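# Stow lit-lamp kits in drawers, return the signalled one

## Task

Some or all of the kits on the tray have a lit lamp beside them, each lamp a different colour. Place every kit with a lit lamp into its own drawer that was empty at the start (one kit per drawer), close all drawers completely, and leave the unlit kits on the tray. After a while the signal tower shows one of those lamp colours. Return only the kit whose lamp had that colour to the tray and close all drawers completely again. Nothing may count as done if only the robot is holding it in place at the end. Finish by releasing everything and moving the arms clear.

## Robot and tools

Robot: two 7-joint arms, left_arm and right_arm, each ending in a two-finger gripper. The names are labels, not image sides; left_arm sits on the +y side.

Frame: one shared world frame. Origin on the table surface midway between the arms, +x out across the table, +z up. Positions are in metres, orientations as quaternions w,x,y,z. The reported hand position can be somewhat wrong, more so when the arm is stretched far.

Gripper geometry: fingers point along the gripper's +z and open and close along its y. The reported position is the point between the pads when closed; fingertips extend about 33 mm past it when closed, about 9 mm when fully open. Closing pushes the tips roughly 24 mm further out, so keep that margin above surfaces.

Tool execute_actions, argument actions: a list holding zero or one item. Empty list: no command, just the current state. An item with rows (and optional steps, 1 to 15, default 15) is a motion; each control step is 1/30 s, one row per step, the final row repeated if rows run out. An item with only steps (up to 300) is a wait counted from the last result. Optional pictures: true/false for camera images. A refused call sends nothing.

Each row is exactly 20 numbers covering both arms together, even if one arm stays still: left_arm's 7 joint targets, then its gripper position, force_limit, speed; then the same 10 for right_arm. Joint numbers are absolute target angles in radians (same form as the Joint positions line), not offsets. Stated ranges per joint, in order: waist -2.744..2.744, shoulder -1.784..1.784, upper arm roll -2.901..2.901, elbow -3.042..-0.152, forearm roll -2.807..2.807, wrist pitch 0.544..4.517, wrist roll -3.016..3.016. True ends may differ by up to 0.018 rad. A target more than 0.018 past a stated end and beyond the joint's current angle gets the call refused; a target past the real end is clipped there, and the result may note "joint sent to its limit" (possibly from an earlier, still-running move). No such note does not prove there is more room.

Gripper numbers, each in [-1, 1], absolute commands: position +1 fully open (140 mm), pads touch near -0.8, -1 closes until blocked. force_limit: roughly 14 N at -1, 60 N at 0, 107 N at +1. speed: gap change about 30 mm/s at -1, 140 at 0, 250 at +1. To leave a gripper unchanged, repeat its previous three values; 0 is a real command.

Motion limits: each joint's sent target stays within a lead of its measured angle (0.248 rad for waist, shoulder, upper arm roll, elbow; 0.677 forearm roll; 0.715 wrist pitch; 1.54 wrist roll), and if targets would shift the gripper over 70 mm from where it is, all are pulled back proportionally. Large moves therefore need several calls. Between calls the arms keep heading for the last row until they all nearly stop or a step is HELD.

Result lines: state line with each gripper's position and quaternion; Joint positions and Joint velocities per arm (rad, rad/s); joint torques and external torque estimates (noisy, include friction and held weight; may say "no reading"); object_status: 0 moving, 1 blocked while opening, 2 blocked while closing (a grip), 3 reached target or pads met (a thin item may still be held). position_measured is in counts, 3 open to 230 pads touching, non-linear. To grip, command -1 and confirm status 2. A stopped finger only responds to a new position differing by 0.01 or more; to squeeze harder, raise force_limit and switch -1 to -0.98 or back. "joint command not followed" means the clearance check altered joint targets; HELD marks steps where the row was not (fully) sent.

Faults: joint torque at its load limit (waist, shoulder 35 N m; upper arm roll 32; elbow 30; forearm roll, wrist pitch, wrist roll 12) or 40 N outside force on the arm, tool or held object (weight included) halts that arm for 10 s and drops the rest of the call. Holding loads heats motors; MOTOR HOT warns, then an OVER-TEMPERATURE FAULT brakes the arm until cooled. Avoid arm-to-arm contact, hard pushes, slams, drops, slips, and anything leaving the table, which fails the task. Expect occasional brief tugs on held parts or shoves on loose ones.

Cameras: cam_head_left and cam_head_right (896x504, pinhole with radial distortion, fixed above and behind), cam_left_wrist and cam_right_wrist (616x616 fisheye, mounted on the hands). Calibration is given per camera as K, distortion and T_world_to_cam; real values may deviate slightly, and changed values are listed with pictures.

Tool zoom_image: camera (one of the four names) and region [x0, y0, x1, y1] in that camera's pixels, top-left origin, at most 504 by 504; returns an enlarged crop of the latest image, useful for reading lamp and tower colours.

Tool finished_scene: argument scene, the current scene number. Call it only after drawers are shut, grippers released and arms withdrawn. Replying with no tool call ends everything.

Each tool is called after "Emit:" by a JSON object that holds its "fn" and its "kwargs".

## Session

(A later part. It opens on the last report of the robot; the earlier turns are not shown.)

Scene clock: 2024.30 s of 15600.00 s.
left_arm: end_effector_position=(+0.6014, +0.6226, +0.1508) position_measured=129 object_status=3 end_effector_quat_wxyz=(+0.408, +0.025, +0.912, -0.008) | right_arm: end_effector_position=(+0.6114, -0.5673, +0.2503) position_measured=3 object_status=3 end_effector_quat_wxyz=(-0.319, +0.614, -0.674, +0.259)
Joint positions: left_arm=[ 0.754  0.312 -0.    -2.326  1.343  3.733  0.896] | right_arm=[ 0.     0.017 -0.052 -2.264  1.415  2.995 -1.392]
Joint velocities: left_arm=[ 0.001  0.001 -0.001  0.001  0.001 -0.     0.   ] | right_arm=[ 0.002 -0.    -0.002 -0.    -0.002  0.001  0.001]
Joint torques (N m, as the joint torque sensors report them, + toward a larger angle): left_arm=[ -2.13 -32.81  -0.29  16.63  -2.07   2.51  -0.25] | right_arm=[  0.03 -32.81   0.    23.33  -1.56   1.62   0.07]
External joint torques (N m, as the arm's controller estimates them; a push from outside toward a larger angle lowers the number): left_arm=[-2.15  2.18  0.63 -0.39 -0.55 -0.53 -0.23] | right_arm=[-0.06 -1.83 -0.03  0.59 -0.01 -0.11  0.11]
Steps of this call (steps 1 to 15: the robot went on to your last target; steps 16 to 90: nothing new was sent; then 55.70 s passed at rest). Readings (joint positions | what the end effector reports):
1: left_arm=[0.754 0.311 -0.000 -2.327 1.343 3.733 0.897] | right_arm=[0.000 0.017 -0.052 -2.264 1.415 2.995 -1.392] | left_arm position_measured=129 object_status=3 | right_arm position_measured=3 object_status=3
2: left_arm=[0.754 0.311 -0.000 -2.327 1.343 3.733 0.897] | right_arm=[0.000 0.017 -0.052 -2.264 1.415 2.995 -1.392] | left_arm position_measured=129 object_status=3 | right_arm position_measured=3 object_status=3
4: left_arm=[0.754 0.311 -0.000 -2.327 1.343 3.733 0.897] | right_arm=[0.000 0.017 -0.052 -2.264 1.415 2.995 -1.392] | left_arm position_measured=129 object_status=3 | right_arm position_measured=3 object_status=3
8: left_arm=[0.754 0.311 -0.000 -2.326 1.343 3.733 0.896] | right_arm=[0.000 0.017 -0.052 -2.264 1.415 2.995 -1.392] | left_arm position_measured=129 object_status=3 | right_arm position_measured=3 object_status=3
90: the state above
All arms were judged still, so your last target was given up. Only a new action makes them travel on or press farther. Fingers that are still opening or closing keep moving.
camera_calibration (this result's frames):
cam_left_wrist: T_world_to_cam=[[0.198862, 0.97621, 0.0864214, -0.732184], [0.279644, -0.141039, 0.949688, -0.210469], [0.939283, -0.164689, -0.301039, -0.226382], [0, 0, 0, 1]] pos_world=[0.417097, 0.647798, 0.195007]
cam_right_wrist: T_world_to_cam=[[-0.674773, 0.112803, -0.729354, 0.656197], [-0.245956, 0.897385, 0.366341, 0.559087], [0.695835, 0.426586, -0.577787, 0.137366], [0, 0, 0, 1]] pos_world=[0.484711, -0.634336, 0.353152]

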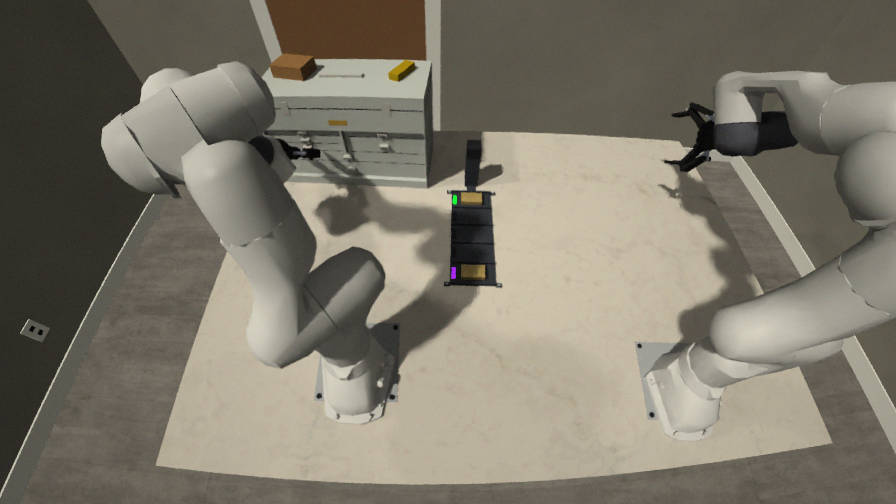

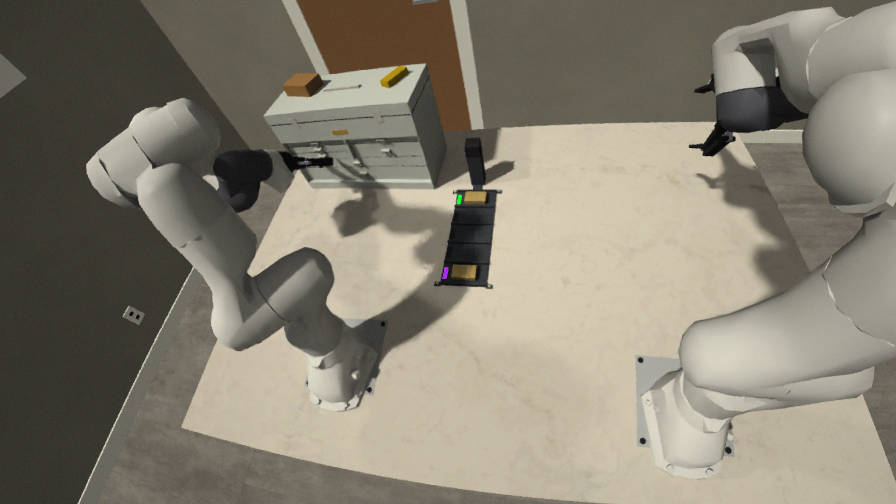

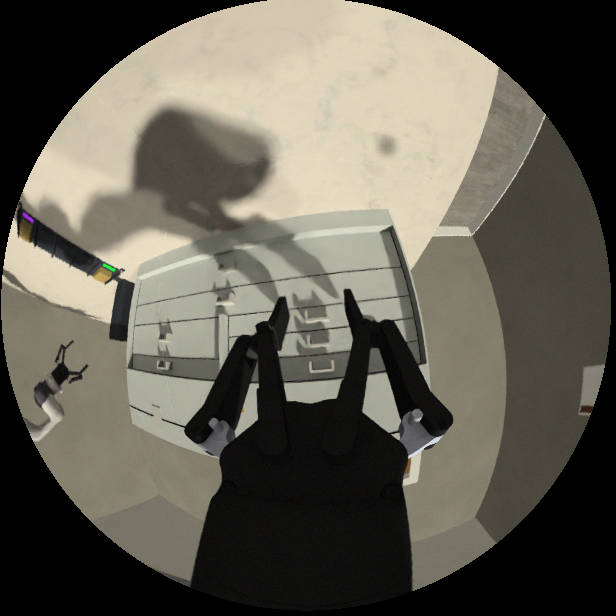

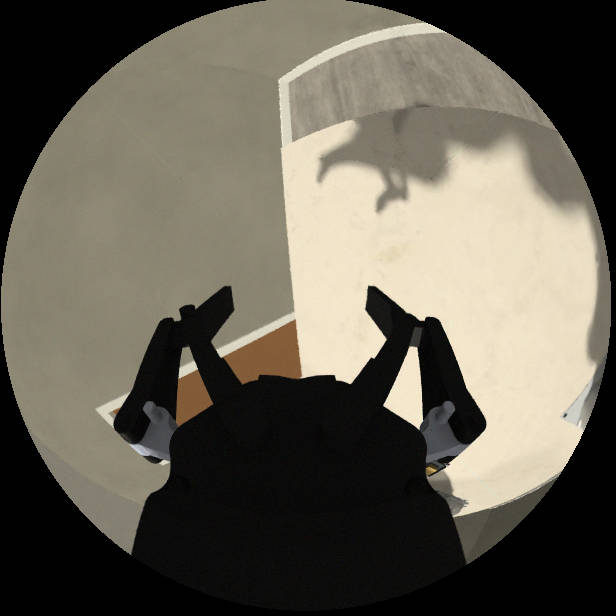

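Emit:
{"fn": "execute_actions", "kwargs": {"actions": [{"rows":[[0.752,0.302,0,-2.326,1.343,3.733,0.896,0,0,-0.5,0,0.017,-0.05,-2.264,1.415,2.995,-1.392,1,0,0]],"steps":15}], "pictures": false}}

Emit:
{"fn": "execute_actions", "kwargs": {"actions": [{"rows":[[0.752,0.302,0,-2.326,1.343,3.733,0.896,-1,0,-0.5,0,0.017,-0.05,-2.264,1.415,2.995,-1.392,1,0,0]],"steps":15}], "pictures": false}}

Emit:
{"fn": "execute_actions", "kwargs": {"actions": [{"steps":15}]}}

Scene clock: 2037.47 s of 15600.00 s.
left_arm: end_effector_position=(+0.6024, +0.6235, +0.1552) position_measured=129 object_status=3 end_effector_quat_wxyz=(+0.411, +0.026, +0.911, -0.006) | right_arm: end_effector_position=(+0.6114, -0.5673, +0.2503) position_measured=3 object_status=3 end_effector_quat_wxyz=(-0.319, +0.614, -0.674, +0.259)
Joint positions: left_arm=[ 0.754  0.304 -0.    -2.326  1.343  3.733  0.896] | right_arm=[ 0.     0.017 -0.052 -2.264  1.415  2.995 -1.392]
Joint velocities: left_arm=[ 0.002  0.     0.001 -0.001 -0.    -0.001  0.001] | right_arm=[-0.001  0.    -0.     0.001  0.001 -0.    -0.   ]
Joint torques (N m, as the joint torque sensors report them, + toward a larger angle): left_arm=[ -1.51 -36.16  -0.19  16.66  -1.41   3.08   0.05] | right_arm=[  0.28 -33.05   0.09  22.88  -1.57   1.66   0.08]
External joint torques (N m, as the arm's controller estimates them; a push from outside toward a larger angle lowers the number): left_arm=[-1.67 -1.35  0.58 -0.44  0.15  0.06  0.07] | right_arm=[ 0.39 -2.24  0.26  0.24 -0.04 -0.07  0.12]
Steps of this call (steps 1 to 90: nothing new was sent; then 9.67 s passed at rest; steps 91 to 105: all 15 steps of this action). Readings (joint positions | what the end effector reports):
91: left_arm=[0.754 0.311 -0.000 -2.326 1.343 3.733 0.896] | right_arm=[0.000 0.017 -0.052 -2.264 1.415 2.995 -1.392] | left_arm position_measured=129 object_status=3 | right_arm position_measured=3 object_status=3
92: left_arm=[0.754 0.309 -0.000 -2.326 1.343 3.733 0.896] | right_arm=[0.000 0.017 -0.052 -2.264 1.415 2.995 -1.392] | left_arm position_measured=129 object_status=3 | right_arm position_measured=3 object_status=3
94: left_arm=[0.754 0.306 -0.000 -2.326 1.343 3.733 0.896] | right_arm=[0.000 0.017 -0.052 -2.264 1.415 2.995 -1.392] | left_arm position_measured=129 object_status=3 | right_arm position_measured=3 object_status=3
98: left_arm=[0.754 0.304 -0.000 -2.326 1.343 3.733 0.896] | right_arm=[0.000 0.017 -0.052 -2.264 1.415 2.995 -1.392] | left_arm position_measured=129 object_status=3 | right_arm position_measured=3 object_status=3
105: the state above

Scene clock: 2037.97 s of 15600.00 s.
left_arm: end_effector_position=(+0.6025, +0.6223, +0.1554) position_measured=192 object_status=0 end_effector_quat_wxyz=(+0.411, +0.027, +0.911, -0.007) | right_arm: end_effector_position=(+0.6114, -0.5673, +0.2503) position_measured=3 object_status=3 end_effector_quat_wxyz=(-0.319, +0.614, -0.674, +0.259)
Joint positions: left_arm=[ 0.753  0.304 -0.    -2.327  1.344  3.734  0.896] | right_arm=[ 0.     0.017 -0.052 -2.264  1.415  2.995 -1.392]
Joint velocities: left_arm=[-0.001  0.002 -0.002 -0.001  0.     0.     0.002] | right_arm=[-0.    -0.001  0.001 -0.     0.001  0.001 -0.   ]
Joint torques (N m, as the joint torque sensors report them, + toward a larger angle): left_arm=[ -1.2  -35.33  -0.39  17.11  -1.47   2.82   0.06] | right_arm=[ -0.12 -32.56  -0.21  22.85  -1.53   1.6    0.06]
External joint torques (N m, as the arm's controller estimates them; a push from outside toward a larger angle lowers the number): left_arm=[-0.91 -0.92  0.78  0.3   0.01 -0.19  0.08] | right_arm=[-0.06 -1.43 -0.1   0.04  0.01 -0.15  0.1 ]
Steps of this call (steps 1 to 15: all 15 steps of this action). Readings (joint positions | what the end effector reports):
1: left_arm=[0.754 0.304 -0.000 -2.326 1.343 3.733 0.896] | right_arm=[0.000 0.017 -0.052 -2.264 1.415 2.995 -1.392] | left_arm position_measured=129 object_status=0 | right_arm position_measured=3 object_status=3
2: left_arm=[0.754 0.304 -0.000 -2.326 1.343 3.733 0.896] | right_arm=[0.000 0.017 -0.052 -2.264 1.415 2.995 -1.392] | left_arm position_measured=132 object_status=0 | right_arm position_measured=3 object_status=3
4: left_arm=[0.754 0.304 -0.000 -2.326 1.343 3.733 0.896] | right_arm=[0.000 0.017 -0.052 -2.264 1.415 2.995 -1.392] | left_arm position_measured=142 object_status=0 | right_arm position_measured=3 object_status=3
8: left_arm=[0.754 0.304 -0.000 -2.326 1.343 3.733 0.896] | right_arm=[0.000 0.017 -0.052 -2.264 1.415 2.995 -1.392] | left_arm position_measured=160 object_status=0 | right_arm position_measured=3 object_status=3
15: the state above

Scene clock: 2038.47 s of 15600.00 s.
left_arm: end_effector_position=(+0.6025, +0.6223, +0.1554) position_measured=194 object_status=2 end_effector_quat_wxyz=(+0.411, +0.027, +0.911, -0.007) | right_arm: end_effector_position=(+0.6114, -0.5673, +0.2503) position_measured=3 object_status=3 end_effector_quat_wxyz=(-0.319, +0.614, -0.674, +0.259)
Joint positions: left_arm=[ 0.753  0.304 -0.    -2.327  1.344  3.734  0.896] | right_arm=[ 0.     0.017 -0.052 -2.264  1.415  2.995 -1.392]
Joint velocities: left_arm=[-0.001 -0.    -0.001  0.001  0.001 -0.001  0.   ] | right_arm=[ 0.     0.001 -0.001 -0.001 -0.     0.    -0.   ]
Joint torques (N m, as the joint torque sensors report them, + toward a larger angle): left_arm=[ -1.23 -36.05  -0.33  16.83  -1.56   2.89   0.06] | right_arm=[  0.44 -32.73   0.01  22.97  -1.56   1.61   0.06]
External joint torques (N m, as the arm's controller estimates them; a push from outside toward a larger angle lowers the number): left_arm=[-1.15 -1.27  0.65 -0.27 -0.02 -0.14  0.08] | right_arm=[ 0.54 -1.77  0.16  0.28 -0.03 -0.14  0.1 ]
Steps of this call (steps 1 to 15: the robot went on to your last target). Readings (joint positions | what the end effector reports):
1: left_arm=[0.753 0.304 -0.000 -2.327 1.344 3.734 0.896] | right_arm=[0.000 0.017 -0.052 -2.264 1.415 2.995 -1.392] | left_arm position_measured=194 object_status=0 | right_arm position_measured=3 object_status=3
2: left_arm=[0.753 0.304 -0.000 -2.327 1.344 3.734 0.896] | right_arm=[0.000 0.017 -0.052 -2.264 1.415 2.995 -1.392] | left_arm position_measured=194 object_status=0 | right_arm position_measured=3 object_status=3
4: left_arm=[0.753 0.304 -0.000 -2.327 1.344 3.734 0.896] | right_arm=[0.000 0.017 -0.052 -2.264 1.415 2.995 -1.392] | left_arm position_measured=194 object_status=0 | right_arm position_measured=3 object_status=3
8: left_arm=[0.753 0.304 -0.000 -2.327 1.344 3.734 0.896] | right_arm=[0.000 0.017 -0.052 -2.264 1.415 2.995 -1.392] | left_arm position_measured=194 object_status=2 | right_arm position_measured=3 object_status=3
15: the state above
All arms were judged still, so your last target was given up. Only a new action makes them travel on or press farther. Fingers that are still opening or closing keep moving.
camera_calibration (this result's frames):
cam_left_wrist: T_world_to_cam=[[0.200619, 0.975319, 0.0922178, -0.733947], [0.273605, -0.146167, 0.950671, -0.208542], [0.940687, -0.165492, -0.296176, -0.22715], [0, 0, 0, 1]] pos_world=[0.417979, 0.647759, 0.198661]
cam_right_wrist: T_world_to_cam=[[-0.674773, 0.112803, -0.729354, 0.656198], [-0.245956, 0.897385, 0.366341, 0.559087], [0.695835, 0.426586, -0.577787, 0.137366], [0, 0, 0, 1]] pos_world=[0.484711, -0.634335, 0.353152]

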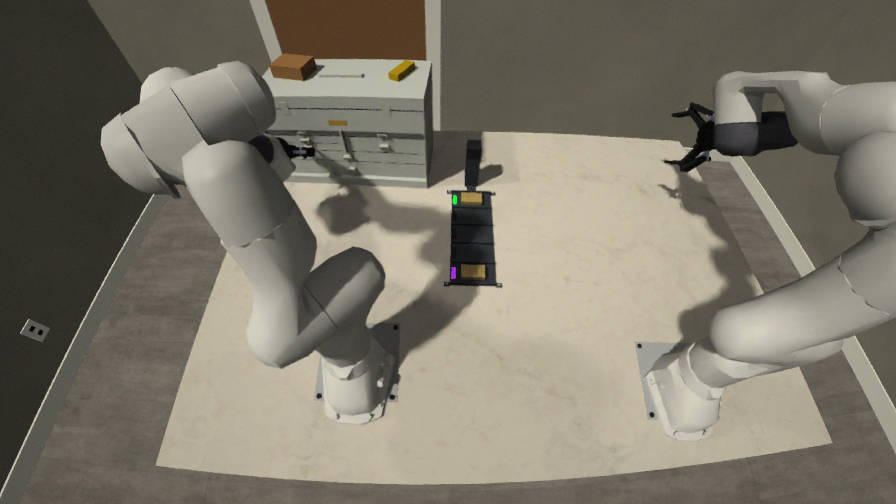

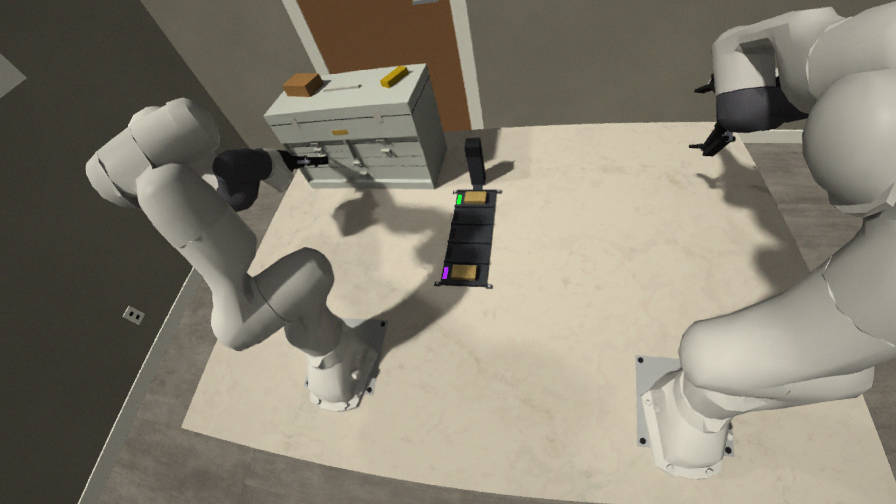

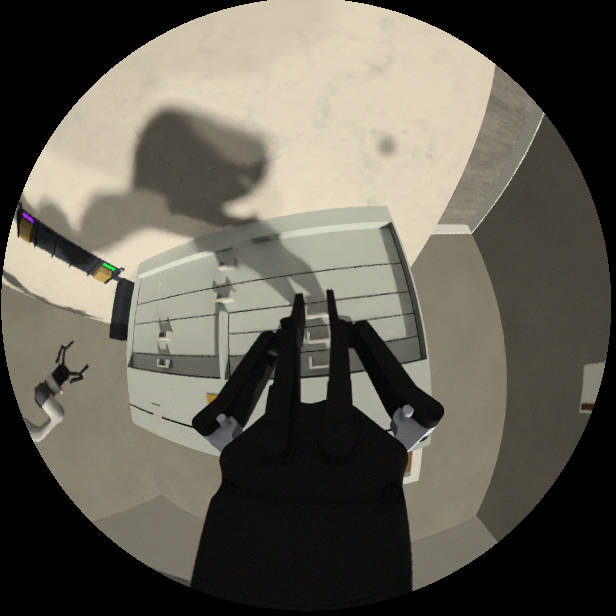

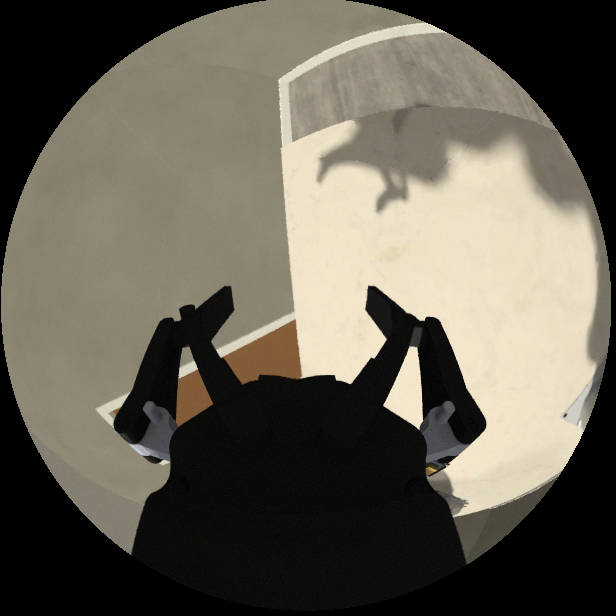

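Emit:
{"fn": "execute_actions", "kwargs": {"actions": [{"rows":[[0.761,0.295,0,-2.342,1.343,3.742,0.910,-1,0,-0.5,0,0.017,-0.05,-2.264,1.415,2.995,-1.392,1,0,0],[0.769,0.287,0,-2.356,1.342,3.748,0.920,-1,0,-0.5,0,0.017,-0.05,-2.264,1.415,2.995,-1.392,1,0,0],[0.778,0.279,0,-2.370,1.342,3.753,0.930,-1,0,-0.5,0,0.017,-0.05,-2.264,1.415,2.995,-1.392,1,0,0],[0.786,0.272,0,-2.384,1.342,3.758,0.939,-1,0,-0.5,0,0.017,-0.05,-2.264,1.415,2.995,-1.392,1,0,0],[0.795,0.264,0,-2.397,1.342,3.763,0.948,-1,0,-0.5,0,0.017,-0.05,-2.264,1.415,2.995,-1.392,1,0,0],[0.804,0.257,0,-2.410,1.343,3.768,0.957,-1,0,-0.5,0,0.017,-0.05,-2.264,1.415,2.995,-1.392,1,0,0],[0.813,0.250,0,-2.423,1.344,3.774,0.965,-1,0,-0.5,0,0.017,-0.05,-2.264,1.415,2.995,-1.392,1,0,0],[0.822,0.243,0,-2.436,1.345,3.779,0.974,-1,0,-0.5,0,0.017,-0.05,-2.264,1.415,2.995,-1.392,1,0,0],[0.832,0.236,0,-2.449,1.347,3.784,0.982,-1,0,-0.5,0,0.017,-0.05,-2.264,1.415,2.995,-1.392,1,0,0],[0.841,0.229,0,-2.461,1.349,3.789,0.990,-1,0,-0.5,0,0.017,-0.05,-2.264,1.415,2.995,-1.392,1,0,0],[0.851,0.222,0,-2.473,1.352,3.794,0.997,-1,0,-0.5,0,0.017,-0.05,-2.264,1.415,2.995,-1.392,1,0,0],[0.862,0.215,0,-2.486,1.355,3.798,1.004,-1,0,-0.5,0,0.017,-0.05,-2.264,1.415,2.995,-1.392,1,0,0]],"steps":15}]}}

Scene clock: 2058.70 s of 15600.00 s.
left_arm: end_effector_position=(+0.5472, +0.6257, +0.1563) position_measured=194 object_status=2 end_effector_quat_wxyz=(+0.411, +0.016, +0.912, -0.010) | right_arm: end_effector_position=(+0.6114, -0.5673, +0.2503) position_measured=3 object_status=3 end_effector_quat_wxyz=(-0.319, +0.614, -0.674, +0.259)
Joint positions: left_arm=[ 0.852  0.219 -0.002 -2.476  1.352  3.789  0.968] | right_arm=[ 0.     0.017 -0.052 -2.264  1.415  2.995 -1.392]
Joint velocities: left_arm=[ 0.085 -0.045 -0.001 -0.096  0.016  0.059  0.134] | right_arm=[-0.001 -0.    -0.001 -0.001 -0.    -0.    -0.   ]
Joint torques (N m, as the joint torque sensors report them, + toward a larger angle): left_arm=[  0.97 -30.98   0.47  14.33  -0.88   3.15  -0.13] | right_arm=[  0.19 -32.76  -0.14  22.99  -1.55   1.63   0.03]
External joint torques (N m, as the arm's controller estimates them; a push from outside toward a larger angle lowers the number): left_arm=[ 2.44 -0.27  2.55 -2.23  0.42 -0.08 -0.14] | right_arm=[ 0.2  -1.92 -0.07  0.38 -0.02 -0.09  0.07]
Steps of this call (steps 1 to 90: nothing new was sent; then 16.73 s passed at rest; steps 91 to 105: all 15 steps of this action). Readings (joint positions | what the end effector reports):
91: left_arm=[0.754 0.302 -0.000 -2.330 1.343 3.735 0.896] | right_arm=[0.000 0.017 -0.052 -2.264 1.415 2.995 -1.392] | left_arm position_measured=194 object_status=2 | right_arm position_measured=3 object_status=3
92: left_arm=[0.757 0.298 -0.000 -2.336 1.343 3.736 0.898] | right_arm=[0.000 0.017 -0.052 -2.264 1.415 2.995 -1.392] | left_arm position_measured=194 object_status=2 | right_arm position_measured=3 object_status=3
94: left_arm=[0.768 0.286 -0.001 -2.356 1.342 3.741 0.904] | right_arm=[0.000 0.017 -0.052 -2.264 1.415 2.995 -1.392] | left_arm position_measured=194 object_status=2 | right_arm position_measured=3 object_status=3
98: left_arm=[0.799 0.258 -0.001 -2.405 1.343 3.759 0.925] | right_arm=[0.000 0.017 -0.052 -2.264 1.415 2.995 -1.392] | left_arm position_measured=194 object_status=2 | right_arm position_measured=3 object_status=3
105: the state above
camera_calibration (this result's frames):
cam_left_wrist: T_world_to_cam=[[0.183588, 0.979921, 0.0777832, -0.717504], [0.277464, -0.127568, 0.952229, -0.207699], [0.943032, -0.153236, -0.295312, -0.18342], [0, 0, 0, 1]] pos_world=[0.362325, 0.648495, 0.199421]
cam_right_wrist: T_world_to_cam=[[-0.674773, 0.112803, -0.729354, 0.656197], [-0.245956, 0.897385, 0.366341, 0.559087], [0.695835, 0.426586, -0.577787, 0.137366], [0, 0, 0, 1]] pos_world=[0.484711, -0.634335, 0.353152]

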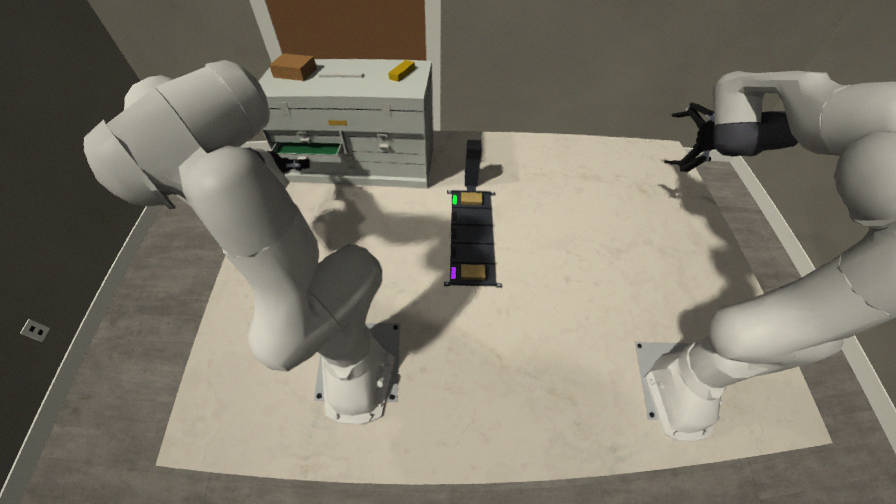

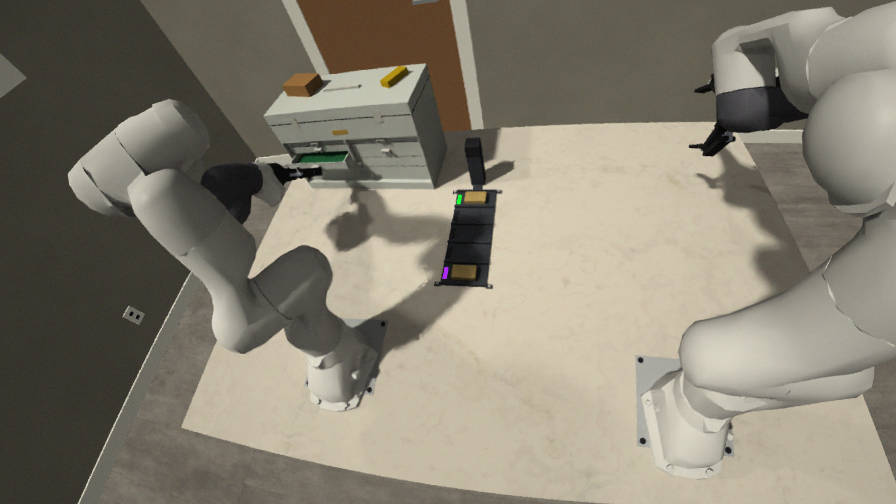

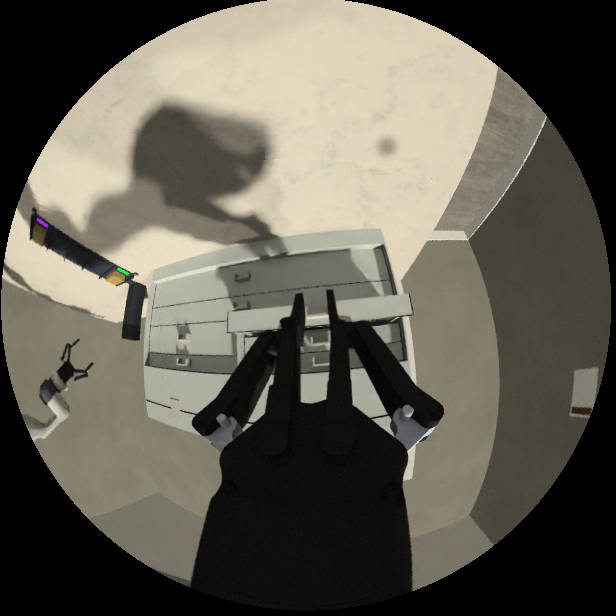

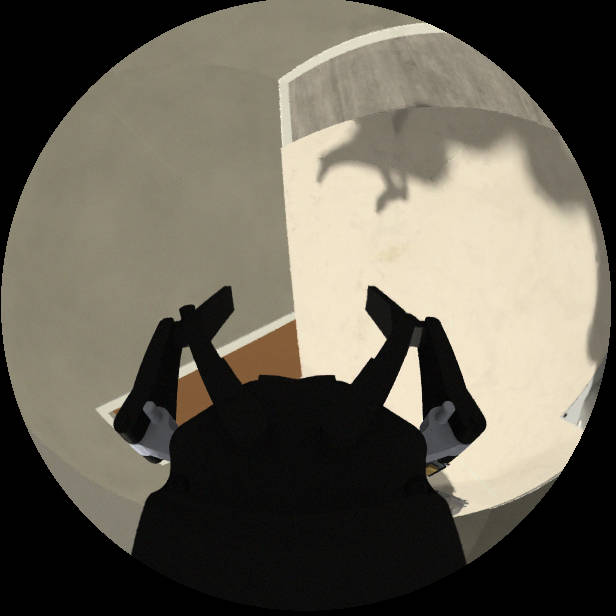

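Emit:
{"fn": "execute_actions", "kwargs": {"actions": [{"rows":[[0.872,0.210,0,-2.497,1.359,3.805,1.022,-1,0,-0.5,0,0.017,-0.05,-2.264,1.415,2.995,-1.392,1,0,0],[0.882,0.204,0,-2.508,1.363,3.810,1.030,-1,0,-0.5,0,0.017,-0.05,-2.264,1.415,2.995,-1.392,1,0,0],[0.892,0.198,0,-2.520,1.367,3.815,1.037,-1,0,-0.5,0,0.017,-0.05,-2.264,1.415,2.995,-1.392,1,0,0],[0.903,0.192,0,-2.531,1.372,3.820,1.044,-1,0,-0.5,0,0.017,-0.05,-2.264,1.415,2.995,-1.392,1,0,0],[0.914,0.186,0,-2.541,1.377,3.826,1.050,-1,0,-0.5,0,0.017,-0.05,-2.264,1.415,2.995,-1.392,1,0,0],[0.925,0.180,0,-2.552,1.382,3.831,1.056,-1,0,-0.5,0,0.017,-0.05,-2.264,1.415,2.995,-1.392,1,0,0],[0.936,0.174,0,-2.562,1.388,3.836,1.062,-1,0,-0.5,0,0.017,-0.05,-2.264,1.415,2.995,-1.392,1,0,0],[0.947,0.168,0,-2.572,1.394,3.841,1.068,-1,0,-0.5,0,0.017,-0.05,-2.264,1.415,2.995,-1.392,1,0,0],[0.959,0.162,0,-2.582,1.400,3.846,1.073,-1,0,-0.5,0,0.017,-0.05,-2.264,1.415,2.995,-1.392,1,0,0],[0.971,0.157,0,-2.592,1.407,3.851,1.078,-1,0,-0.5,0,0.017,-0.05,-2.264,1.415,2.995,-1.392,1,0,0],[0.983,0.151,0,-2.602,1.414,3.856,1.081,-1,0,-0.5,0,0.017,-0.05,-2.264,1.415,2.995,-1.392,1,0,0],[0.996,0.145,0,-2.612,1.422,3.860,1.082,-1,0,-0.5,0,0.017,-0.05,-2.264,1.415,2.995,-1.392,1,0,0]],"steps":15}], "pictures": false}}

Emit:
{"fn": "execute_actions", "kwargs": {"actions": [{"steps":20}]}}

Emit:
{"fn": "zoom_image", "kwargs": {"camera": "cam_head_right", "region": [220, 60, 460, 220]}}

Scene clock: 2080.03 s of 15600.00 s.
left_arm: end_effector_position=(+0.4883, +0.6297, +0.1570) position_measured=194 object_status=2 end_effector_quat_wxyz=(+0.413, +0.020, +0.911, -0.007) | right_arm: end_effector_position=(+0.6114, -0.5673, +0.2503) position_measured=3 object_status=3 end_effector_quat_wxyz=(-0.319, +0.614, -0.674, +0.259)
Joint positions: left_arm=[ 0.985  0.148 -0.003 -2.603  1.411  3.855  1.054] | right_arm=[ 0.     0.017 -0.052 -2.264  1.415  2.995 -1.392]
Joint velocities: left_arm=[ 0.104 -0.039  0.002 -0.073  0.065  0.052  0.087] | right_arm=[ 0.001  0.    -0.     0.     0.    -0.     0.   ]
Joint torques (N m, as the joint torque sensors report them, + toward a larger angle): left_arm=[  1.07 -27.77   1.61  13.06  -0.3    2.65   0.28] | right_arm=[  0.34 -32.69   0.28  23.09  -1.55   1.65   0.06]
External joint torques (N m, as the arm's controller estimates them; a push from outside toward a larger angle lowers the number): left_arm=[ 2.49 -0.4   3.43 -2.24  0.88 -0.67  0.28] | right_arm=[ 0.27 -1.79  0.28  0.4  -0.01 -0.07  0.11]
Steps of this call (steps 1 to 30: the robot went on to your last target; steps 31 to 90: nothing new was sent; then 17.83 s passed at rest; steps 91 to 105: all 15 steps of this action). Readings (joint positions | what the end effector reports):
91: left_arm=[0.861 0.215 -0.002 -2.485 1.353 3.796 0.998] | right_arm=[0.000 0.017 -0.052 -2.264 1.415 2.995 -1.392] | left_arm position_measured=194 object_status=2 | right_arm position_measured=3 object_status=3
92: left_arm=[0.865 0.212 -0.002 -2.491 1.354 3.798 1.000] | right_arm=[0.000 0.017 -0.052 -2.264 1.415 2.995 -1.392] | left_arm position_measured=194 object_status=2 | right_arm position_measured=3 object_status=3
94: left_arm=[0.880 0.203 -0.002 -2.507 1.359 3.805 1.007] | right_arm=[0.000 0.017 -0.052 -2.264 1.415 2.995 -1.392] | left_arm position_measured=194 object_status=2 | right_arm position_measured=3 object_status=3
98: left_arm=[0.919 0.180 -0.002 -2.547 1.376 3.825 1.024] | right_arm=[0.000 0.017 -0.052 -2.264 1.415 2.995 -1.392] | left_arm position_measured=194 object_status=2 | right_arm position_measured=3 object_status=3
105: the state above

Scene clock: 2080.70 s of 15600.00 s.
left_arm: end_effector_position=(+0.4852, +0.6300, +0.1570) position_measured=194 object_status=2 end_effector_quat_wxyz=(+0.413, +0.027, +0.910, -0.004) | right_arm: end_effector_position=(+0.6114, -0.5673, +0.2503) position_measured=3 object_status=3 end_effector_quat_wxyz=(-0.319, +0.614, -0.674, +0.259)
Joint positions: left_arm=[ 0.993  0.146 -0.003 -2.608  1.417  3.86   1.07 ] | right_arm=[ 0.     0.017 -0.052 -2.264  1.415  2.995 -1.392]
Joint velocities: left_arm=[-0.001  0.     0.001  0.001 -0.001 -0.001  0.004] | right_arm=[ 0.    -0.     0.001 -0.001 -0.002  0.001  0.001]
Joint torques (N m, as the joint torque sensors report them, + toward a larger angle): left_arm=[  2.06 -27.94   1.72  12.1    0.23   3.31   0.58] | right_arm=[  0.2  -32.62   0.03  23.13  -1.57   1.67   0.06]
External joint torques (N m, as the arm's controller estimates them; a push from outside toward a larger angle lowers the number): left_arm=[ 2.07 -0.48  2.21 -2.69  1.49  0.1   0.6 ] | right_arm=[ 0.25 -1.64  0.14  0.42 -0.03 -0.06  0.1 ]
Steps of this call (steps 1 to 20: the robot went on to your last target). Readings (joint positions | what the end effector reports):
1: left_arm=[0.988 0.147 -0.003 -2.605 1.413 3.857 1.056] | right_arm=[0.000 0.017 -0.052 -2.264 1.415 2.995 -1.392] | left_arm position_measured=194 object_status=2 | right_arm position_measured=3 object_status=3
2: left_arm=[0.989 0.146 -0.003 -2.606 1.414 3.858 1.059] | right_arm=[0.000 0.017 -0.052 -2.264 1.415 2.995 -1.392] | left_arm position_measured=194 object_status=2 | right_arm position_measured=3 object_status=3
4: left_arm=[0.991 0.146 -0.003 -2.607 1.416 3.859 1.062] | right_arm=[0.000 0.017 -0.052 -2.264 1.415 2.995 -1.392] | left_arm position_measured=194 object_status=2 | right_arm position_measured=3 object_status=3
8: left_arm=[0.993 0.146 -0.003 -2.608 1.417 3.860 1.067] | right_arm=[0.000 0.017 -0.052 -2.264 1.415 2.995 -1.392] | left_arm position_measured=194 object_status=2 | right_arm position_measured=3 object_status=3
20: the state above
camera_calibration (this result's frames):
cam_left_wrist: T_world_to_cam=[[0.198045, 0.975384, 0.0969697, -0.717633], [0.269767, -0.149347, 0.951274, -0.173096], [0.94234, -0.162236, -0.292704, -0.118473], [0, 0, 0, 1]] pos_world=[0.300461, 0.654896, 0.199573]
cam_right_wrist: T_world_to_cam=[[-0.674773, 0.112803, -0.729354, 0.656197], [-0.245956, 0.897385, 0.366341, 0.559087], [0.695835, 0.426586, -0.577787, 0.137366], [0, 0, 0, 1]] pos_world=[0.484711, -0.634336, 0.353152]

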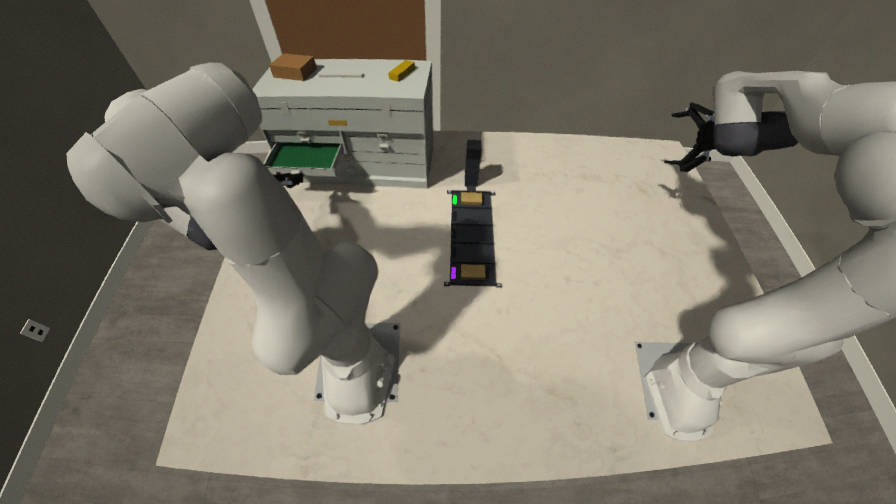

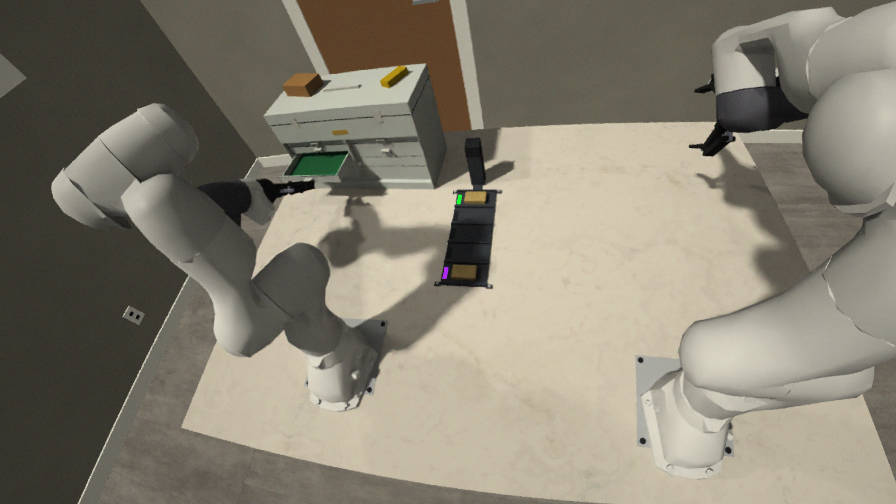

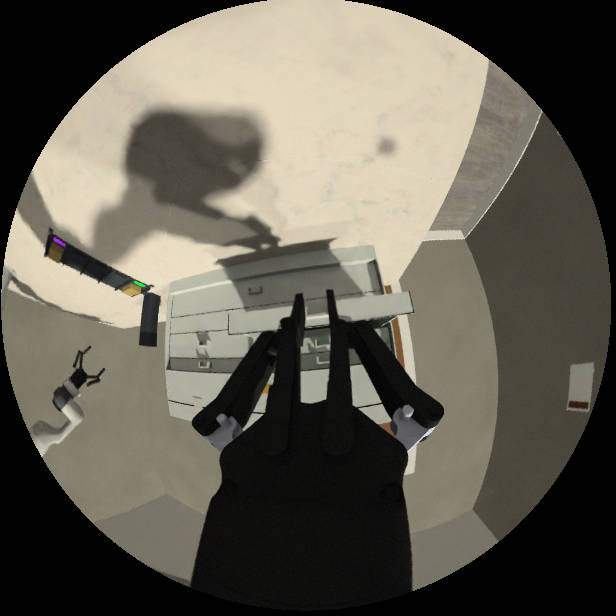

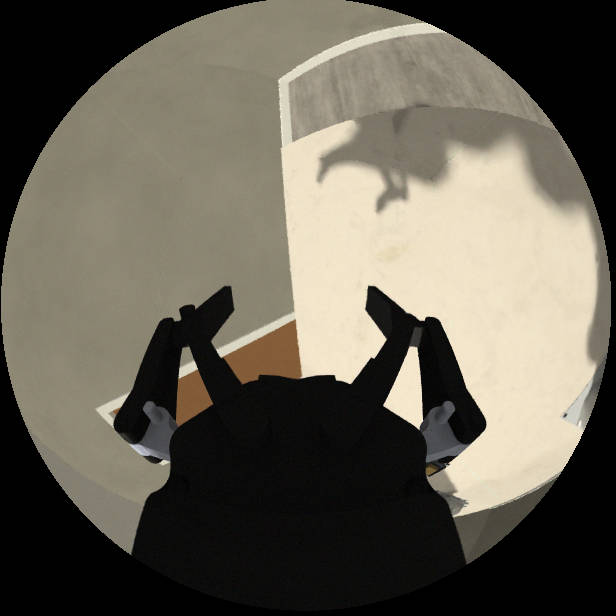

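Region (220, 60, 460, 220) of cam_head_right's 896x504 image, scaled by 2.100, with more detail than that image has.

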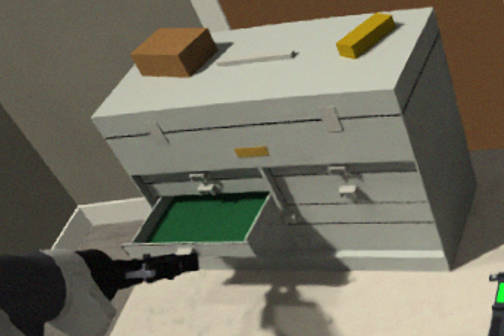

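Emit:
{"fn": "execute_actions", "kwargs": {"actions": [{"rows":[[0.993,0.146,0,-2.608,1.417,3.860,1.07,0.2,0,0,0,0.017,-0.05,-2.264,1.415,2.995,-1.392,1,0,0]],"steps":12}], "pictures": false}}

Emit:
{"fn": "execute_actions", "kwargs": {"actions": [{"rows":[[1.02,0.136,0,-2.628,1.437,3.87,1.087,0.2,0,0,0,0.017,-0.05,-2.264,1.415,2.995,-1.392,1,0,0],[1.045,0.126,0,-2.645,1.455,3.88,1.096,0.2,0,0,0,0.017,-0.05,-2.264,1.415,2.995,-1.392,1,0,0],[1.072,0.116,0,-2.661,1.474,3.89,1.105,0.2,0,0,0,0.017,-0.05,-2.264,1.415,2.995,-1.392,1,0,0]],"steps":12}], "pictures": false}}

Emit:
{"fn": "execute_actions", "kwargs": {"actions": [{"rows":[[1.0,-0.39,0,-2.6,1.4,3.8,1.1,0.2,0,0,0,0.017,-0.05,-2.264,1.415,2.995,-1.392,1,0,0]],"steps":15}], "pictures": false}}

Emit:
{"fn": "execute_actions", "kwargs": {"actions": [{"steps":15}], "pictures": false}}

Emit:
{"fn": "execute_actions", "kwargs": {"actions": [{"rows":[[0.0,-0.39,0,-2.3,0,1.907,1.3,0.2,0,0,0,0.017,-0.05,-2.264,1.415,2.995,-1.392,1,0,0]],"steps":15}], "pictures": false}}

Emit:
{"fn": "execute_actions", "kwargs": {"actions": [{"steps":30}], "pictures": false}}

Scene clock: 2125.10 s of 15600.00 s.
left_arm: end_effector_position=(+0.4851, +0.6302, +0.1570) position_measured=111 object_status=0 end_effector_quat_wxyz=(+0.413, +0.027, +0.910, -0.004) | right_arm: end_effector_position=(+0.6114, -0.5673, +0.2503) position_measured=3 object_status=3 end_effector_quat_wxyz=(-0.319, +0.614, -0.674, +0.259)
Joint positions: left_arm=[ 0.993  0.146 -0.002 -2.608  1.417  3.86   1.071] | right_arm=[ 0.     0.017 -0.052 -2.264  1.415  2.995 -1.392]
Joint velocities: left_arm=[ 0.    -0.001  0.001  0.001  0.     0.     0.001] | right_arm=[-0.001 -0.    -0.001  0.001 -0.     0.     0.001]
Joint torques (N m, as the joint torque sensors report them, + toward a larger angle): left_arm=[ -0.7  -27.44   1.01  14.39  -1.11   3.21   0.  ] | right_arm=[  0.31 -32.9   -0.1   22.97  -1.53   1.63   0.06]
External joint torques (N m, as the arm's controller estimates them; a push from outside toward a larger angle lowers the number): left_arm=[-0.7   0.01  1.49 -0.34  0.14  0.01  0.02] | right_arm=[ 0.47 -1.91  0.12  0.25  0.   -0.12  0.11]
Steps of this call (steps 1 to 15: the robot went on to your last target; steps 16 to 90: nothing new was sent; then 41.00 s passed at rest; steps 91 to 102: all 12 steps of this action). Readings (joint positions | what the end effector reports):
91: left_arm=[0.993 0.146 -0.003 -2.608 1.417 3.860 1.071] | right_arm=[0.000 0.017 -0.052 -2.264 1.415 2.995 -1.392] | left_arm position_measured=194 object_status=0 | right_arm position_measured=3 object_status=3
92: left_arm=[0.993 0.146 -0.003 -2.608 1.417 3.860 1.071] | right_arm=[0.000 0.017 -0.052 -2.264 1.415 2.995 -1.392] | left_arm position_measured=192 object_status=0 | right_arm position_measured=3 object_status=3
94: left_arm=[0.993 0.146 -0.003 -2.608 1.417 3.860 1.071] | right_arm=[0.000 0.017 -0.052 -2.264 1.415 2.995 -1.392] | left_arm position_measured=172 object_status=0 | right_arm position_measured=3 object_status=3
98: left_arm=[0.993 0.146 -0.003 -2.608 1.417 3.860 1.071] | right_arm=[0.000 0.017 -0.052 -2.264 1.415 2.995 -1.392] | left_arm position_measured=142 object_status=0 | right_arm position_measured=3 object_status=3
102: the state above

Scene clock: 2125.50 s of 15600.00 s.
left_arm: end_effector_position=(+0.4538, +0.6334, +0.1537) position_measured=104 object_status=3 end_effector_quat_wxyz=(+0.409, +0.022, +0.912, -0.004) | right_arm: end_effector_position=(+0.6114, -0.5673, +0.2503) position_measured=3 object_status=3 end_effector_quat_wxyz=(-0.319, +0.614, -0.674, +0.259)
Joint positions: left_arm=[ 1.069  0.118  0.    -2.659  1.468  3.883  1.09 ] | right_arm=[ 0.     0.017 -0.052 -2.264  1.415  2.995 -1.392]
Joint velocities: left_arm=[ 0.003 -0.005  0.001 -0.007  0.024  0.018  0.026] | right_arm=[-0.001  0.     0.002  0.     0.     0.001  0.002]
Joint torques (N m, as the joint torque sensors report them, + toward a larger angle): left_arm=[  0.59 -26.7   -0.25  12.41  -0.34   3.99   0.44] | right_arm=[ -0.11 -32.6   -0.43  23.11  -1.57   1.64   0.02]
External joint torques (N m, as the arm's controller estimates them; a push from outside toward a larger angle lowers the number): left_arm=[ 0.62 -0.78  0.17 -1.78  0.88  0.78  0.46] | right_arm=[-0.11 -1.62 -0.38  0.39 -0.03 -0.09  0.06]
Steps of this call (steps 1 to 12: all 12 steps of this action). Readings (joint positions | what the end effector reports):
1: left_arm=[0.998 0.144 -0.003 -2.612 1.420 3.861 1.072] | right_arm=[0.000 0.017 -0.052 -2.264 1.415 2.995 -1.392] | left_arm position_measured=105 object_status=0 | right_arm position_measured=3 object_status=3
2: left_arm=[1.009 0.139 -0.004 -2.621 1.428 3.863 1.074] | right_arm=[0.000 0.017 -0.052 -2.264 1.415 2.995 -1.392] | left_arm position_measured=104 object_status=0 | right_arm position_measured=3 object_status=3
4: left_arm=[1.041 0.128 -0.003 -2.643 1.446 3.871 1.078] | right_arm=[0.000 0.017 -0.052 -2.264 1.415 2.995 -1.392] | left_arm position_measured=104 object_status=0 | right_arm position_measured=3 object_status=3
8: left_arm=[1.067 0.120 0.000 -2.657 1.463 3.879 1.086] | right_arm=[0.000 0.017 -0.052 -2.264 1.415 2.995 -1.392] | left_arm position_measured=104 object_status=3 | right_arm position_measured=3 object_status=3
12: the state above

Scene clock: 2126.00 s of 15600.00 s.
left_arm: end_effector_position=(+0.4952, +0.6755, +0.4142) position_measured=104 object_status=3 end_effector_quat_wxyz=(+0.508, +0.108, +0.824, +0.226) | right_arm: end_effector_position=(+0.6114, -0.5673, +0.2503) position_measured=3 object_status=3 end_effector_quat_wxyz=(-0.319, +0.614, -0.674, +0.259)
Joint positions: left_arm=[ 1.003 -0.385  0.002 -2.595  1.405  3.817  1.092] | right_arm=[ 0.     0.017 -0.052 -2.264  1.415  2.995 -1.392]
Joint velocities: left_arm=[-0.013 -0.126 -0.001 -0.    -0.028 -0.061  0.007] | right_arm=[ 0.002  0.002 -0.     0.001 -0.     0.     0.   ]
Joint torques (N m, as the joint torque sensors report them, + toward a larger angle): left_arm=[ -2.36 -11.43   0.89  17.78  -2.84   1.14   0.29] | right_arm=[  0.14 -32.54   0.02  23.26  -1.54   1.63   0.06]
External joint torques (N m, as the arm's controller estimates them; a push from outside toward a larger angle lowers the number): left_arm=[-2.73 -0.4  -0.46 -0.92 -0.43 -0.51  0.28] | right_arm=[ 0.13 -1.66  0.07  0.59 -0.01 -0.09  0.11]
Steps of this call (steps 1 to 15: all 15 steps of this action). Readings (joint positions | what the end effector reports):
1: left_arm=[1.062 0.099 0.002 -2.659 1.463 3.873 1.090] | right_arm=[0.000 0.017 -0.052 -2.264 1.415 2.995 -1.392] | left_arm position_measured=104 object_status=3 | right_arm position_measured=3 object_status=3
2: left_arm=[1.053 0.063 0.002 -2.653 1.456 3.865 1.090] | right_arm=[0.000 0.017 -0.052 -2.264 1.415 2.995 -1.392] | left_arm position_measured=104 object_status=3 | right_arm position_measured=3 object_status=3
4: left_arm=[1.037 -0.017 0.002 -2.637 1.445 3.855 1.090] | right_arm=[0.000 0.017 -0.052 -2.264 1.415 2.995 -1.392] | left_arm position_measured=104 object_status=3 | right_arm position_measured=3 object_status=3
8: left_arm=[1.020 -0.188 0.002 -2.616 1.427 3.838 1.090] | right_arm=[0.000 0.017 -0.052 -2.264 1.415 2.995 -1.392] | left_arm position_measured=104 object_status=3 | right_arm position_measured=3 object_status=3
15: the state above

Scene clock: 2126.50 s of 15600.00 s.
left_arm: end_effector_position=(+0.4941, +0.6780, +0.4124) position_measured=104 object_status=3 end_effector_quat_wxyz=(+0.504, +0.105, +0.826, +0.229) | right_arm: end_effector_position=(+0.6114, -0.5673, +0.2503) position_measured=3 object_status=3 end_effector_quat_wxyz=(-0.319, +0.614, -0.674, +0.259)
Joint positions: left_arm=[ 1.003 -0.389  0.002 -2.598  1.403  3.805  1.093] | right_arm=[ 0.     0.017 -0.052 -2.264  1.415  2.995 -1.392]
Joint velocities: left_arm=[-0.     0.    -0.     0.001  0.001 -0.005  0.001] | right_arm=[ 0.001 -0.001  0.002 -0.003 -0.001 -0.     0.001]
Joint torques (N m, as the joint torque sensors report them, + toward a larger angle): left_arm=[ -2.88 -16.28   0.74  20.15  -3.25   1.51   0.41] | right_arm=[  0.41 -32.61   0.1   23.19  -1.5    1.66   0.04]
External joint torques (N m, as the arm's controller estimates them; a push from outside toward a larger angle lowers the number): left_arm=[-2.84 -0.46 -0.4  -1.54 -0.62 -0.59  0.41] | right_arm=[ 0.21 -1.66 -0.03  0.51  0.04 -0.04  0.09]
Steps of this call (steps 1 to 15: the robot went on to your last target). Readings (joint positions | what the end effector reports):
1: left_arm=[1.003 -0.388 0.002 -2.595 1.404 3.815 1.092] | right_arm=[0.000 0.017 -0.052 -2.264 1.415 2.995 -1.392] | left_arm position_measured=104 object_status=3 | right_arm position_measured=3 object_status=3
2: left_arm=[1.003 -0.389 0.002 -2.596 1.404 3.813 1.092] | right_arm=[0.000 0.017 -0.052 -2.264 1.415 2.995 -1.392] | left_arm position_measured=104 object_status=3 | right_arm position_measured=3 object_status=3
4: left_arm=[1.003 -0.389 0.002 -2.597 1.403 3.810 1.092] | right_arm=[0.000 0.017 -0.052 -2.264 1.415 2.995 -1.392] | left_arm position_measured=104 object_status=3 | right_arm position_measured=3 object_status=3
8: left_arm=[1.003 -0.389 0.002 -2.598 1.403 3.807 1.093] | right_arm=[0.000 0.017 -0.052 -2.264 1.415 2.995 -1.392] | left_arm position_measured=104 object_status=3 | right_arm position_measured=3 object_status=3
15: the state above

Scene clock: 2127.00 s of 15600.00 s.
left_arm: end_effector_position=(+0.5976, +0.6913, +0.5086) position_measured=104 object_status=3 end_effector_quat_wxyz=(+0.471, -0.226, +0.839, +0.152) | right_arm: end_effector_position=(+0.6114, -0.5673, +0.2503) position_measured=3 object_status=3 end_effector_quat_wxyz=(-0.319, +0.614, -0.674, +0.259)
Joint positions: left_arm=[ 0.472 -0.396 -0.    -2.316  0.388  2.939  1.193] | right_arm=[ 0.     0.017 -0.052 -2.264  1.415  2.995 -1.392]
Joint velocities: left_arm=[-0.686  0.001 -0.016  0.036 -0.836 -1.105  0.084] | right_arm=[ 0.001  0.     0.001  0.001  0.001 -0.001  0.001]
Joint torques (N m, as the joint torque sensors report them, + toward a larger angle): left_arm=[  0.36 -17.85   1.31  25.91  -0.68   2.3    0.42] | right_arm=[  0.44 -32.57  -0.12  23.51  -1.57   1.64   0.02]
External joint torques (N m, as the arm's controller estimates them; a push from outside toward a larger angle lowers the number): left_arm=[-2.34  1.23  0.21  0.89 -0.75 -0.93  0.43] | right_arm=[ 0.34 -1.76 -0.15  0.87 -0.03 -0.07  0.07]
Steps of this call (steps 1 to 15: all 15 steps of this action). Readings (joint positions | what the end effector reports):
1: left_arm=[0.987 -0.386 0.004 -2.588 1.368 3.774 1.098] | right_arm=[0.000 0.017 -0.052 -2.264 1.415 2.995 -1.392] | left_arm position_measured=104 object_status=3 | right_arm position_measured=3 object_status=3
2: left_arm=[0.966 -0.385 0.004 -2.567 1.324 3.738 1.103] | right_arm=[0.000 0.017 -0.052 -2.264 1.415 2.995 -1.392] | left_arm position_measured=104 object_status=3 | right_arm position_measured=3 object_status=3
4: left_arm=[0.920 -0.384 0.004 -2.521 1.227 3.661 1.114] | right_arm=[0.000 0.017 -0.052 -2.264 1.415 2.995 -1.392] | left_arm position_measured=104 object_status=3 | right_arm position_measured=3 object_status=3
8: left_arm=[0.712 -0.382 0.011 -2.378 0.791 3.304 1.161] | right_arm=[0.000 0.017 -0.052 -2.264 1.415 2.995 -1.392] | left_arm position_measured=104 object_status=3 | right_arm position_measured=3 object_status=3
15: the state above

Scene clock: 2128.00 s of 15600.00 s.
left_arm: end_effector_position=(+0.4615, +0.4009, +0.2933) position_measured=104 object_status=3 end_effector_quat_wxyz=(+0.030, -0.156, +0.987, +0.000) | right_arm: end_effector_position=(+0.6114, -0.5673, +0.2503) position_measured=3 object_status=3 end_effector_quat_wxyz=(-0.319, +0.614, -0.674, +0.259)
Joint positions: left_arm=[ 0.004 -0.391 -0.001 -2.303  0.01   1.97   1.271] | right_arm=[ 0.     0.017 -0.052 -2.264  1.415  2.995 -1.392]
Joint velocities: left_arm=[-0.015 -0.001  0.     0.002 -0.058 -0.361  0.071] | right_arm=[ 0.001  0.     0.001 -0.001  0.    -0.    -0.001]
Joint torques (N m, as the joint torque sensors report them, + toward a larger angle): left_arm=[ -1.13 -17.48   0.63  25.09   0.18   2.16   0.33] | right_arm=[ -0.05 -32.69   0.16  23.19  -1.53   1.68   0.05]
External joint torques (N m, as the arm's controller estimates them; a push from outside toward a larger angle lowers the number): left_arm=[-1.41  1.45  0.6   0.11 -0.64 -0.58  0.33] | right_arm=[-0.09 -1.9   0.17  0.61  0.   -0.03  0.09]
Steps of this call (steps 1 to 30: the robot went on to your last target). Readings (joint positions | what the end effector reports):
1: left_arm=[0.448 -0.396 -0.000 -2.315 0.360 2.901 1.196] | right_arm=[0.000 0.017 -0.052 -2.264 1.415 2.995 -1.392] | left_arm position_measured=104 object_status=3 | right_arm position_measured=3 object_status=3
2: left_arm=[0.425 -0.396 -0.000 -2.314 0.335 2.863 1.199] | right_arm=[0.000 0.017 -0.052 -2.264 1.415 2.995 -1.392] | left_arm position_measured=104 object_status=3 | right_arm position_measured=3 object_status=3
4: left_arm=[0.380 -0.396 0.000 -2.312 0.291 2.791 1.203] | right_arm=[0.000 0.017 -0.052 -2.264 1.415 2.995 -1.392] | left_arm position_measured=104 object_status=3 | right_arm position_measured=3 object_status=3
8: left_arm=[0.295 -0.396 0.000 -2.310 0.223 2.652 1.211] | right_arm=[0.000 0.017 -0.052 -2.264 1.415 2.995 -1.392] | left_arm position_measured=104 object_status=3 | right_arm position_measured=3 object_status=3
30: the state above


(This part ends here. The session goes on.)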